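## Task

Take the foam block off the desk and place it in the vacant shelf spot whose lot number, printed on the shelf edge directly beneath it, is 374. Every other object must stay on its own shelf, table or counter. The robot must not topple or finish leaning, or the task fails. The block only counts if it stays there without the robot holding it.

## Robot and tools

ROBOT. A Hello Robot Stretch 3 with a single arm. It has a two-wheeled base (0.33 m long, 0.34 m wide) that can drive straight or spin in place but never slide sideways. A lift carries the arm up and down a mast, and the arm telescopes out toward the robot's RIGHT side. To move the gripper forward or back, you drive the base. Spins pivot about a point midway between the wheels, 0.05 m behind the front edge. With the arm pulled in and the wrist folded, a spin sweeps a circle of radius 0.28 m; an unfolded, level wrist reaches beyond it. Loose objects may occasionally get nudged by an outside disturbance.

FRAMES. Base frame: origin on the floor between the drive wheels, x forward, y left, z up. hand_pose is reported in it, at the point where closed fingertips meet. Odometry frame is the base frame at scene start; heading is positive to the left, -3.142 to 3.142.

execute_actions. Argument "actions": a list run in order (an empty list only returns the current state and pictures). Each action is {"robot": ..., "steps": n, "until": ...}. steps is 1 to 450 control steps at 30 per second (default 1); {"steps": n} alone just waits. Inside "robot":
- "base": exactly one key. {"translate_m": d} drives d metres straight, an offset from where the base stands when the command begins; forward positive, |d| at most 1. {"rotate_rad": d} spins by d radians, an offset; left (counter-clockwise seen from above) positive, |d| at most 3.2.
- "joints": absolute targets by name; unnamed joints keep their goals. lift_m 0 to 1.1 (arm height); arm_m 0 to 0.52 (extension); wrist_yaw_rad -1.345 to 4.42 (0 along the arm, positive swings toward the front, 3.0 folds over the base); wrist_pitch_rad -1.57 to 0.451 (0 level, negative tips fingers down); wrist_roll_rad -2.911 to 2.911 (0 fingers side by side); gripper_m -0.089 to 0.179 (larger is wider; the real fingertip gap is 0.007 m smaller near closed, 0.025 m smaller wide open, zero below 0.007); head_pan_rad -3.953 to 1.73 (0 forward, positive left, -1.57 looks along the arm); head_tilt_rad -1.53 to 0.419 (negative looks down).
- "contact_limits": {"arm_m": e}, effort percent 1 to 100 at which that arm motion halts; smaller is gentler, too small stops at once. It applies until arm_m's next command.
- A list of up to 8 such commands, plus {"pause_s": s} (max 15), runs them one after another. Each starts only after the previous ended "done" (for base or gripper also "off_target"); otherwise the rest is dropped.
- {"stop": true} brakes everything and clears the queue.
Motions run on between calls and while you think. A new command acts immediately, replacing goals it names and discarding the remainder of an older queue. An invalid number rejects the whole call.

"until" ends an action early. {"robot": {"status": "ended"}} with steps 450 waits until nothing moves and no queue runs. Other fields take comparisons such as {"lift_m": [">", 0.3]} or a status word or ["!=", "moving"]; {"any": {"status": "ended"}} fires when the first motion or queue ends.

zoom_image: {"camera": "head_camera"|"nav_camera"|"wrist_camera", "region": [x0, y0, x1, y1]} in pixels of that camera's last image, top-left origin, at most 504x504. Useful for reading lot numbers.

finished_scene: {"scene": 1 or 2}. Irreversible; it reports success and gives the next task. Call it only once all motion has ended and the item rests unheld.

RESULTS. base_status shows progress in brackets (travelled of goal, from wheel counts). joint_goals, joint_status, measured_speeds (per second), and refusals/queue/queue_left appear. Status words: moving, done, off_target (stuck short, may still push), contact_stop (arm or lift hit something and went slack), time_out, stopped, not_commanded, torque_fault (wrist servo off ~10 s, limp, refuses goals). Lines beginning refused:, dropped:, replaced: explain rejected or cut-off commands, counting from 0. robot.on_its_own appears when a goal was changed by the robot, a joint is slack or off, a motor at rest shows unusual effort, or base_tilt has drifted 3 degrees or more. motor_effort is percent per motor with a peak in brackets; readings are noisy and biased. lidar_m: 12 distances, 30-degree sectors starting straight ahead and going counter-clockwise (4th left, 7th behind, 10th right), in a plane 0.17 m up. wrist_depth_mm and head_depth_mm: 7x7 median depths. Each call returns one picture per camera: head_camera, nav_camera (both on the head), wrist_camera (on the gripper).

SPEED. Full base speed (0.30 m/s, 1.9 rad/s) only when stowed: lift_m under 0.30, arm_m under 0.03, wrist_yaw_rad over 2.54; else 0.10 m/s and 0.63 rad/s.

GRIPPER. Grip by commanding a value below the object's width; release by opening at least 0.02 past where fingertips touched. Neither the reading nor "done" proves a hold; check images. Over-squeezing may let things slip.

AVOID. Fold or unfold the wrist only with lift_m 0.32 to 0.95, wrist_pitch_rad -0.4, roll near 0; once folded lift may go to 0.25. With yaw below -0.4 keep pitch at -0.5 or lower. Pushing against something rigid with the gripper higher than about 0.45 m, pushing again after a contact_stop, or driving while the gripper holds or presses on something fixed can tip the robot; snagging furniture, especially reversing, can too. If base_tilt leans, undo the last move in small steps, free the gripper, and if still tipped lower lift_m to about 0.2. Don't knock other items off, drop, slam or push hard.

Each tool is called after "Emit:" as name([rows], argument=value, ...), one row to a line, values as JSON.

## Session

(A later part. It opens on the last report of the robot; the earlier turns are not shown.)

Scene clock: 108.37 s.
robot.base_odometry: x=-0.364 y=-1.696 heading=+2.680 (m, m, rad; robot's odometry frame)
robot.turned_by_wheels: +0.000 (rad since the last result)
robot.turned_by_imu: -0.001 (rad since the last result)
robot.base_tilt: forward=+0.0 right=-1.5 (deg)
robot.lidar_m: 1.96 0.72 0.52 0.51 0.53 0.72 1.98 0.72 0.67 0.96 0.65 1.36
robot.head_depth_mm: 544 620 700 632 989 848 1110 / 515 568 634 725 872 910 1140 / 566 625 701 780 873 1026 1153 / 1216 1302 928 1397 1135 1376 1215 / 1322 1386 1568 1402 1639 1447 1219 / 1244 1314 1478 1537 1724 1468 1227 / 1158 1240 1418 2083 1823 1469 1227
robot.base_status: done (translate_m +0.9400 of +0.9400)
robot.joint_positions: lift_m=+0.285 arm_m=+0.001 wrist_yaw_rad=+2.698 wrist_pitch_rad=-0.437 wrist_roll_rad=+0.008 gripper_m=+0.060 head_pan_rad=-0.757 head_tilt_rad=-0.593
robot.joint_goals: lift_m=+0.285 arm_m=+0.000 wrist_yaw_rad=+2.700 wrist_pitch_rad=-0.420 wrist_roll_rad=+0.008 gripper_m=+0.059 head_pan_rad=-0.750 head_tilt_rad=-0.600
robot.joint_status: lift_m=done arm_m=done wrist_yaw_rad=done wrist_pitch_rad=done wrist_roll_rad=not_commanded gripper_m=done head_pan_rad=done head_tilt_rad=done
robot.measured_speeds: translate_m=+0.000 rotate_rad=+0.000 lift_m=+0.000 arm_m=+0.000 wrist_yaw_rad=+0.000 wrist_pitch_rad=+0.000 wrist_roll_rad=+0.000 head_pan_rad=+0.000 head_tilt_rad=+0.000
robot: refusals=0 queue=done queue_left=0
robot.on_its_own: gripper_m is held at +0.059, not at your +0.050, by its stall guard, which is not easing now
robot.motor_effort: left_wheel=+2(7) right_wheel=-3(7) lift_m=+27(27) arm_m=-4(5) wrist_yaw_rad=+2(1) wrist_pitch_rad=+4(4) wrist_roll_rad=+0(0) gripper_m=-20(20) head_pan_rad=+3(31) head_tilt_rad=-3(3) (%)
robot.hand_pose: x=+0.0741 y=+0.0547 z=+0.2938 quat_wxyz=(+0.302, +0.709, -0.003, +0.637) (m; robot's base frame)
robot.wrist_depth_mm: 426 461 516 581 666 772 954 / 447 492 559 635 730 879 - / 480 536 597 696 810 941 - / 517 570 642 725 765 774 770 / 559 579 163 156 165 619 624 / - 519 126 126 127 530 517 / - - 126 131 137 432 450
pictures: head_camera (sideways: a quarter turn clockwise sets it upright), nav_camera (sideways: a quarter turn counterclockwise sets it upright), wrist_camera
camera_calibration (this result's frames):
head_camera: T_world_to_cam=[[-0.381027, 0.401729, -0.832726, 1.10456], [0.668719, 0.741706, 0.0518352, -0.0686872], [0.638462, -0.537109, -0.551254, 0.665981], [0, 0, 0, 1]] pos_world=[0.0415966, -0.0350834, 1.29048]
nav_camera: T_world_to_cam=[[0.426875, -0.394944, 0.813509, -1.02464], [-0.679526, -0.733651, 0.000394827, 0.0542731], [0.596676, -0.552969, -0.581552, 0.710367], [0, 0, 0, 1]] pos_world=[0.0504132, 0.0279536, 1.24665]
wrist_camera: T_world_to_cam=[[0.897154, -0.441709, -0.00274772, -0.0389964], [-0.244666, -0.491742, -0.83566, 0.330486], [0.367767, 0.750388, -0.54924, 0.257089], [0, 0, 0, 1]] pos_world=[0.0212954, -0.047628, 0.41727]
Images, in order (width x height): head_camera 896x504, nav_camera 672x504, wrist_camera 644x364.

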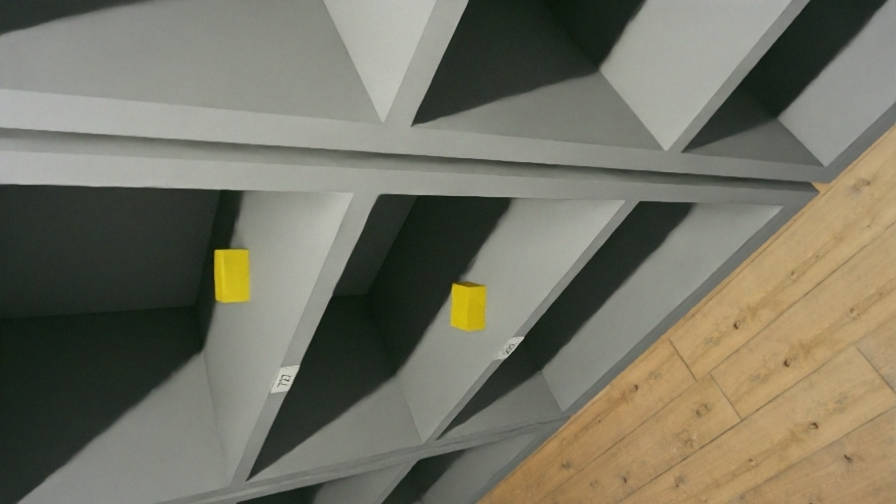

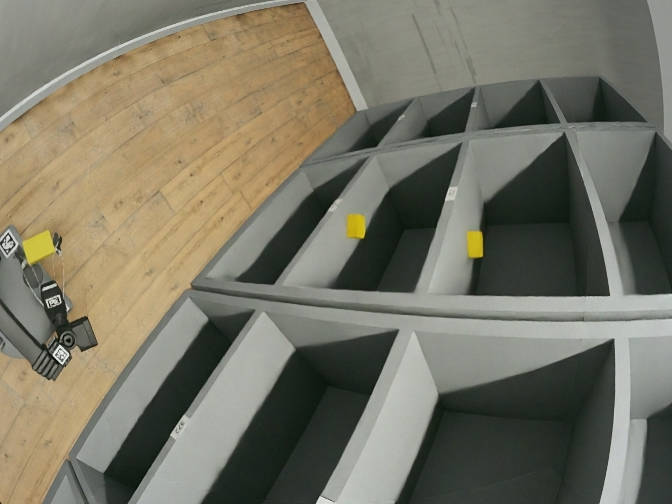

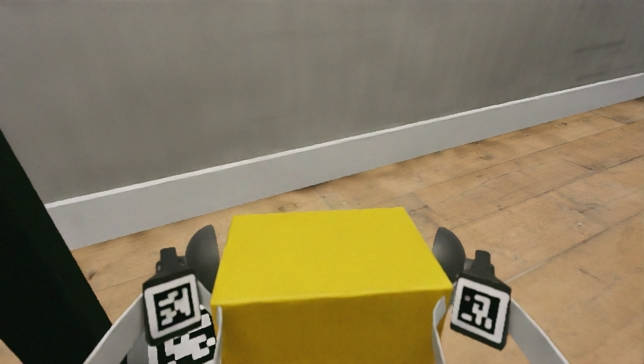

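Emit:
execute_actions([
  {"robot":[{"base":{"translate_m":0.94},"joints":{"head_pan_rad":-1.6}},{"base":{"translate_m":0.94}}],"steps":450,"until":{"robot":{"status":"ended"}}},
  {"robot":{"joints":{"lift_m":0.585}},"steps":20},
  {"robot":{"joints":{"wrist_yaw_rad":0}},"steps":450,"until":{"robot":{"status":"ended"}}},
])

Scene clock: 125.27 s.
robot.base_odometry: x=-2.047 y=-0.859 heading=+2.680 (m, m, rad; robot's odometry frame)
robot.turned_by_wheels: +0.000 (rad since the last result)
robot.turned_by_imu: -0.002 (rad since the last result)
robot.base_tilt: forward=+0.1 right=-1.7 (deg)
robot.lidar_m: 0.45 0.47 0.53 0.51 0.53 0.72 1.98 0.72 0.67 0.96 0.65 0.47
robot.head_depth_mm: 771 853 790 600 1043 846 1127 / 771 854 797 602 1051 850 1152 / 773 855 802 606 1053 849 645 / 777 860 810 610 1058 852 1156 / 775 859 817 612 1063 856 1149 / 779 864 825 618 1062 858 1152 / 781 865 832 620 997 864 1028
robot.base_status: done (translate_m +0.9400 of +0.9400)
robot.joint_positions: lift_m=+0.585 arm_m=+0.001 wrist_yaw_rad=+0.003 wrist_pitch_rad=-0.437 wrist_roll_rad=+0.008 gripper_m=+0.060 head_pan_rad=-1.593 head_tilt_rad=-0.593
robot.joint_goals: lift_m=+0.585 arm_m=+0.000 wrist_yaw_rad=+0.000 wrist_pitch_rad=-0.420 wrist_roll_rad=+0.008 gripper_m=+0.059 head_pan_rad=-1.600 head_tilt_rad=-0.600
robot.joint_status: lift_m=done arm_m=done wrist_yaw_rad=done wrist_pitch_rad=done wrist_roll_rad=not_commanded gripper_m=done head_pan_rad=done head_tilt_rad=done
robot.measured_speeds: translate_m=+0.000 rotate_rad=+0.000 lift_m=+0.000 arm_m=+0.000 wrist_yaw_rad=+0.000 wrist_pitch_rad=+0.000 wrist_roll_rad=+0.000 head_pan_rad=+0.000 head_tilt_rad=+0.000
robot: refusals=0 queue=done queue_left=0
robot.on_its_own: gripper_m is held at +0.059, not at your +0.050, by its stall guard, which is not easing now
robot.motor_effort: left_wheel=+2(8) right_wheel=-3(5) lift_m=+51(54) arm_m=-4(4) wrist_yaw_rad=-3(5) wrist_pitch_rad=+4(4) wrist_roll_rad=+0(0) gripper_m=-20(20) head_pan_rad=-1(33) head_tilt_rad=-4(4) (%)
robot.hand_pose: x=-0.0209 y=-0.3677 z=+0.5930 quat_wxyz=(+0.688, +0.154, -0.692, -0.153) (m; robot's base frame)
robot.wrist_depth_mm: 554 660 659 664 659 654 498 / 536 589 589 607 615 624 498 / 406 412 419 419 424 434 436 / 317 320 321 322 327 327 330 / 538 770 164 156 165 693 476 / 550 746 126 126 128 652 500 / 556 662 129 131 137 651 507
pictures: head_camera (sideways: a quarter turn clockwise sets it upright), nav_camera (sideways: a quarter turn counterclockwise sets it upright), wrist_camera
camera_calibration (this result's frames):
head_camera: T_world_to_cam=[[0.0425533, 0.552085, -0.832701, 1.10194], [0.998655, 0.00121008, 0.0518363, -0.0707012], [0.0296257, -0.833787, -0.551291, 0.669743], [0, 0, 0, 1]] pos_world=[0.00387313, -0.0498582, 1.29048]
nav_camera: T_world_to_cam=[[-0.0067782, -0.581549, 0.813483, -1.02196], [-0.999925, 0.0122062, 0.000394382, 0.0562281], [-0.0101589, -0.81342, -0.581588, 0.714116], [0, 0, 0, 1]] pos_world=[0.0565515, -0.0141296, 1.24665]
wrist_camera: T_world_to_cam=[[-0.99994, 0.0106073, -0.00275482, -0.0128174], [0.00812869, 0.549267, -0.835607, 0.737611], [-0.00735043, -0.83558, -0.54932, 0.182323], [0, 0, 0, 1]] pos_world=[-0.0174723, -0.252664, 0.716471]
Images, in order (width x height): head_camera 896x504, nav_camera 672x504, wrist_camera 644x364.

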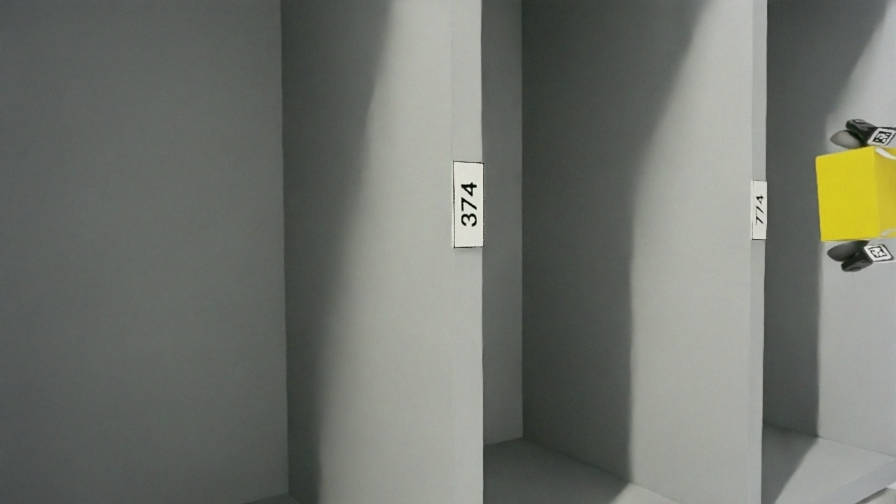

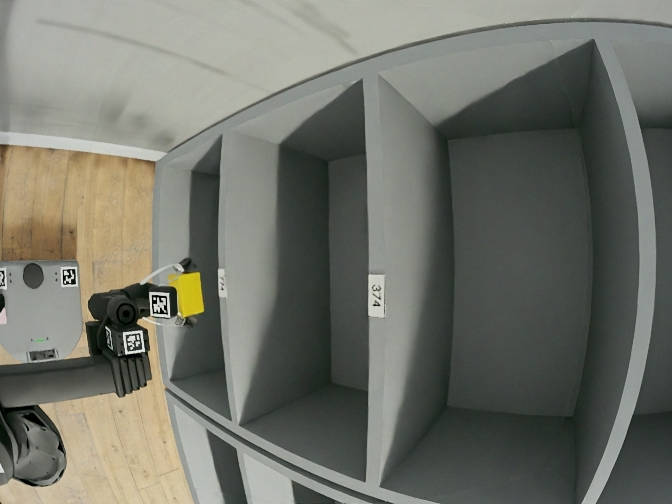

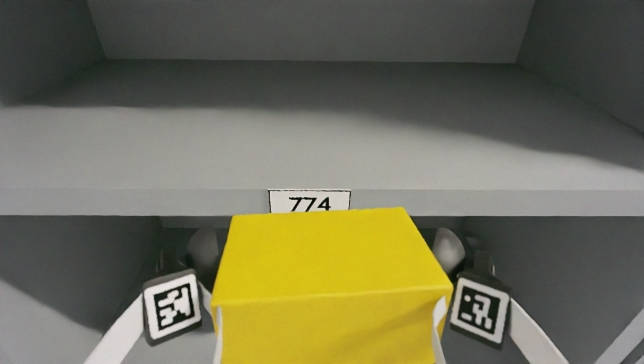

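Emit:
execute_actions([
  {"robot":{"joints":{"lift_m":1.06,"arm_m":0.06,"head_tilt_rad":-0.4}},"steps":450,"until":{"robot":{"status":"ended"}}},
])

Scene clock: 134.07 s.
robot.base_odometry: x=-2.047 y=-0.859 heading=+2.680 (m, m, rad; robot's odometry frame)
robot.turned_by_wheels: +0.000 (rad since the last result)
robot.turned_by_imu: -0.001 (rad since the last result)
robot.base_tilt: forward=+0.2 right=-1.7 (deg)
robot.lidar_m: 0.45 0.47 0.53 0.51 0.53 0.72 1.98 0.71 0.67 0.96 0.65 0.47
robot.head_depth_mm: 621 834 - - - - 799 / 614 839 892 - - - 778 / 608 840 895 - - - 805 / 602 840 909 816 636 1008 807 / 595 845 911 821 604 1011 809 / 587 849 915 827 608 1014 808 / 579 851 920 829 612 973 809
robot.base_status: done (translate_m +0.9400 of +0.9400)
robot.joint_positions: lift_m=+1.060 arm_m=+0.060 wrist_yaw_rad=+0.003 wrist_pitch_rad=-0.437 wrist_roll_rad=+0.008 gripper_m=+0.060 head_pan_rad=-1.593 head_tilt_rad=-0.409
robot.joint_goals: lift_m=+1.060 arm_m=+0.060 wrist_yaw_rad=+0.000 wrist_pitch_rad=-0.420 wrist_roll_rad=+0.008 gripper_m=+0.059 head_pan_rad=-1.600 head_tilt_rad=-0.400
robot.joint_status: lift_m=done arm_m=done wrist_yaw_rad=done wrist_pitch_rad=done wrist_roll_rad=not_commanded gripper_m=done head_pan_rad=done head_tilt_rad=done
robot.measured_speeds: translate_m=+0.000 rotate_rad=+0.000 lift_m=+0.000 arm_m=+0.000 wrist_yaw_rad=+0.000 wrist_pitch_rad=+0.000 wrist_roll_rad=+0.000 head_pan_rad=+0.000 head_tilt_rad=+0.000
robot: refusals=0 queue=done queue_left=0
robot.on_its_own: gripper_m is held at +0.059, not at your +0.050, by its stall guard, which is not easing now
robot.motor_effort: left_wheel=+2(2) right_wheel=-3(2) lift_m=+51(55) arm_m=+5(5) wrist_yaw_rad=-3(3) wrist_pitch_rad=+5(5) wrist_roll_rad=+0(0) gripper_m=-20(20) head_pan_rad=-2(3) head_tilt_rad=+6(26) (%)
robot.hand_pose: x=-0.0210 y=-0.4266 z=+1.0679 quat_wxyz=(+0.688, +0.154, -0.692, -0.153) (m; robot's base frame)
robot.wrist_depth_mm: 553 608 616 606 610 614 498 / 543 638 636 634 642 637 499 / 453 454 458 461 472 470 455 / 348 350 354 358 358 358 363 / 284 284 164 156 165 292 295 / 513 713 126 126 128 628 478 / 551 680 129 131 137 680 498
pictures: head_camera (sideways: a quarter turn clockwise sets it upright), nav_camera (sideways: a quarter turn counterclockwise sets it upright), wrist_camera
camera_calibration (this result's frames):
head_camera: T_world_to_cam=[[0.0389869, 0.389845, -0.920055, 1.2159], [0.998857, 0.0102644, 0.0466753, -0.0639953], [0.02764, -0.920823, -0.389, 0.458584], [0, 0, 0, 1]] pos_world=[0.00384275, -0.0510825, 1.30007]
nav_camera: T_world_to_cam=[[-0.00328117, -0.422352, 0.906426, -1.14319], [-0.999919, 0.0125114, 0.00221013, 0.0538639], [-0.0122741, -0.906346, -0.422359, 0.506951], [0, 0, 0, 1]] pos_world=[0.0563309, -0.0240293, 1.25021]
wrist_camera: T_world_to_cam=[[-0.999935, 0.0110325, -0.00274929, -0.0108035], [0.00836084, 0.549612, -0.835378, 1.16669], [-0.00770528, -0.835347, -0.549668, 0.394488], [0, 0, 0, 1]] pos_world=[-0.0175176, -0.311572, 1.19143]
Images, in order (width x height): head_camera 896x504, nav_camera 672x504, wrist_camera 644x364.

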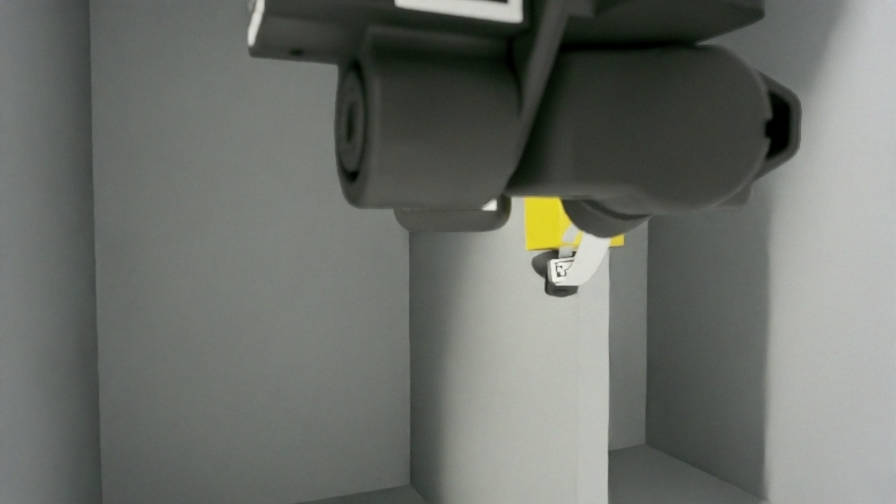

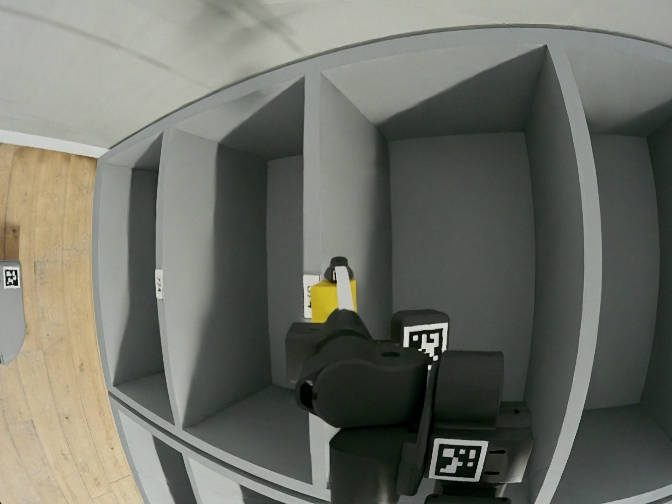

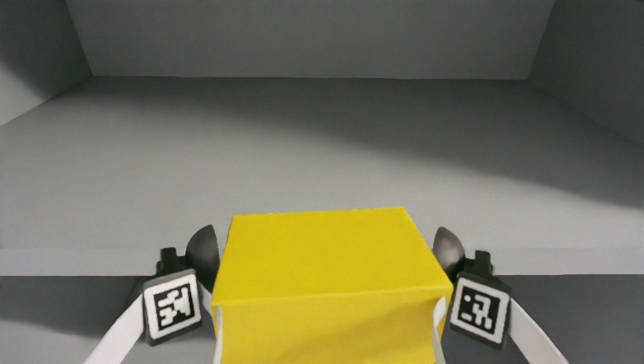

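Emit:
execute_actions([
  {"robot":[{"base":{"translate_m":0.01},"joints":{"lift_m":1.035,"arm_m":0.285}},{"joints":{"lift_m":1.011}},{"joints":{"gripper_m":0.16}},{"joints":{"arm_m":0.09,"lift_m":1.03}}],"steps":450,"until":{"robot":{"status":"ended"}}},
])

Scene clock: 150.33 s.
robot.base_odometry: x=-2.056 y=-0.855 heading=+2.680 (m, m, rad; robot's odometry frame)
robot.turned_by_wheels: +0.000 (rad since the last result)
robot.turned_by_imu: -0.001 (rad since the last result)
robot.base_tilt: forward=+0.1 right=-1.8 (deg)
robot.lidar_m: 0.44 0.46 0.53 0.51 0.53 0.72 1.99 0.72 0.67 0.96 0.64 0.46
robot.head_depth_mm: 619 831 883 - - - 800 / 612 836 900 - - - 804 / 609 840 906 - - - 806 / 601 843 908 820 603 1008 808 / 595 847 912 822 639 1011 810 / 588 847 917 825 609 1018 813 / 580 851 909 833 608 951 811
robot.base_status: done (translate_m +0.0100 of +0.0100)
robot.joint_positions: lift_m=+1.030 arm_m=+0.090 wrist_yaw_rad=+0.002 wrist_pitch_rad=-0.432 wrist_roll_rad=+0.008 gripper_m=+0.160 head_pan_rad=-1.593 head_tilt_rad=-0.408
robot.joint_goals: lift_m=+1.030 arm_m=+0.090 wrist_yaw_rad=+0.000 wrist_pitch_rad=-0.420 wrist_roll_rad=+0.008 gripper_m=+0.160 head_pan_rad=-1.600 head_tilt_rad=-0.400
robot.joint_status: lift_m=done arm_m=done wrist_yaw_rad=done wrist_pitch_rad=done wrist_roll_rad=not_commanded gripper_m=done head_pan_rad=done head_tilt_rad=done
robot.measured_speeds: translate_m=+0.000 rotate_rad=+0.000 lift_m=+0.000 arm_m=+0.000 wrist_yaw_rad=+0.000 wrist_pitch_rad=+0.000 wrist_roll_rad=+0.000 head_pan_rad=+0.000 head_tilt_rad=+0.000
robot: refusals=0 queue=done queue_left=0
robot.motor_effort: left_wheel=+2(7) right_wheel=-3(5) lift_m=+51(53) arm_m=-5(5) wrist_yaw_rad=-3(3) wrist_pitch_rad=+3(5) wrist_roll_rad=+0(1) gripper_m=+0(83) head_pan_rad=-2(1) head_tilt_rad=+5(5) (%)
robot.hand_pose: x=-0.0211 y=-0.4578 z=+1.0391 quat_wxyz=(+0.688, +0.152, -0.693, -0.152) (m; robot's base frame)
robot.wrist_depth_mm: 535 571 581 572 574 587 514 / 504 556 564 575 581 585 504 / 388 389 392 306 401 404 411 / 298 301 302 305 306 310 312 / 243 252 245 248 248 250 250 / 479 741 740 249 742 753 446 / 505 659 674 668 688 669 463
pictures: head_camera (sideways: a quarter turn clockwise sets it upright), nav_camera (sideways: a quarter turn counterclockwise sets it upright), wrist_camera
camera_calibration (this result's frames):
head_camera: T_world_to_cam=[[0.0390244, 0.38954, -0.920182, 1.21607], [0.998859, 0.0101663, 0.0466647, -0.0639815], [0.0275326, -0.920953, -0.388699, 0.458192], [0, 0, 0, 1]] pos_world=[0.00383694, -0.0510828, 1.30009]
nav_camera: T_world_to_cam=[[-0.00332249, -0.422055, 0.906564, -1.14337], [-0.999918, 0.0126256, 0.0022133, 0.0538597], [-0.0123801, -0.906482, -0.422062, 0.506565], [0, 0, 0, 1]] pos_world=[0.0563278, -0.0240519, 1.25022]
wrist_camera: T_world_to_cam=[[-0.999928, 0.0117022, -0.00281899, -0.0103091], [0.0087445, 0.545278, -0.83821, 1.16075], [-0.00827179, -0.838174, -0.545341, 0.346706], [0, 0, 0, 1]] pos_world=[-0.0175907, -0.342213, 1.162]
Images, in order (width x height): head_camera 896x504, nav_camera 672x504, wrist_camera 644x364.

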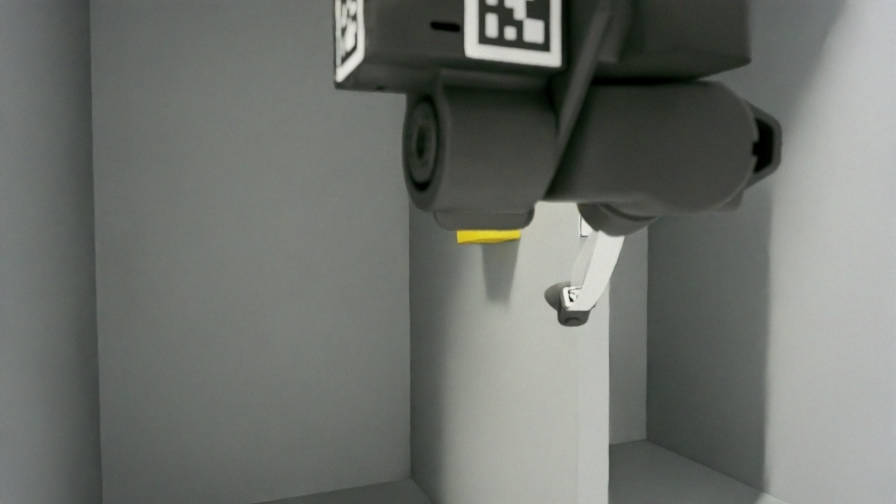

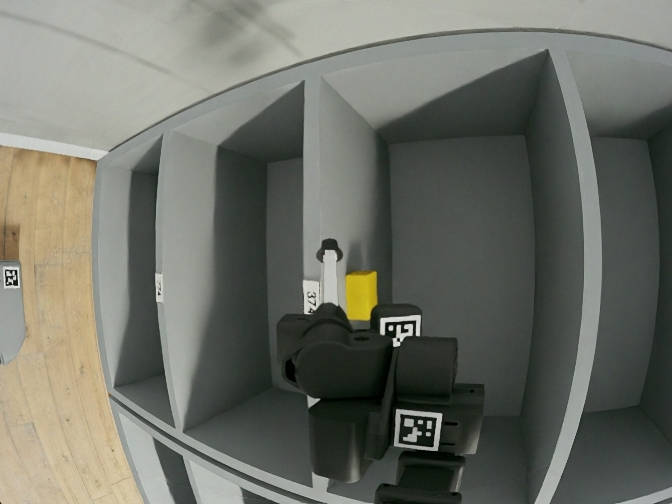

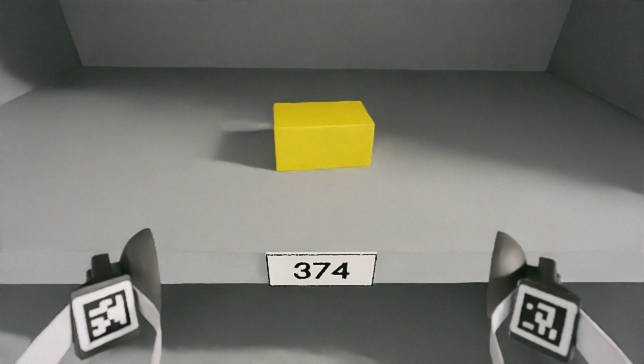

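Emit:
finished_scene(scene=2)

The scene is finished: the task was done.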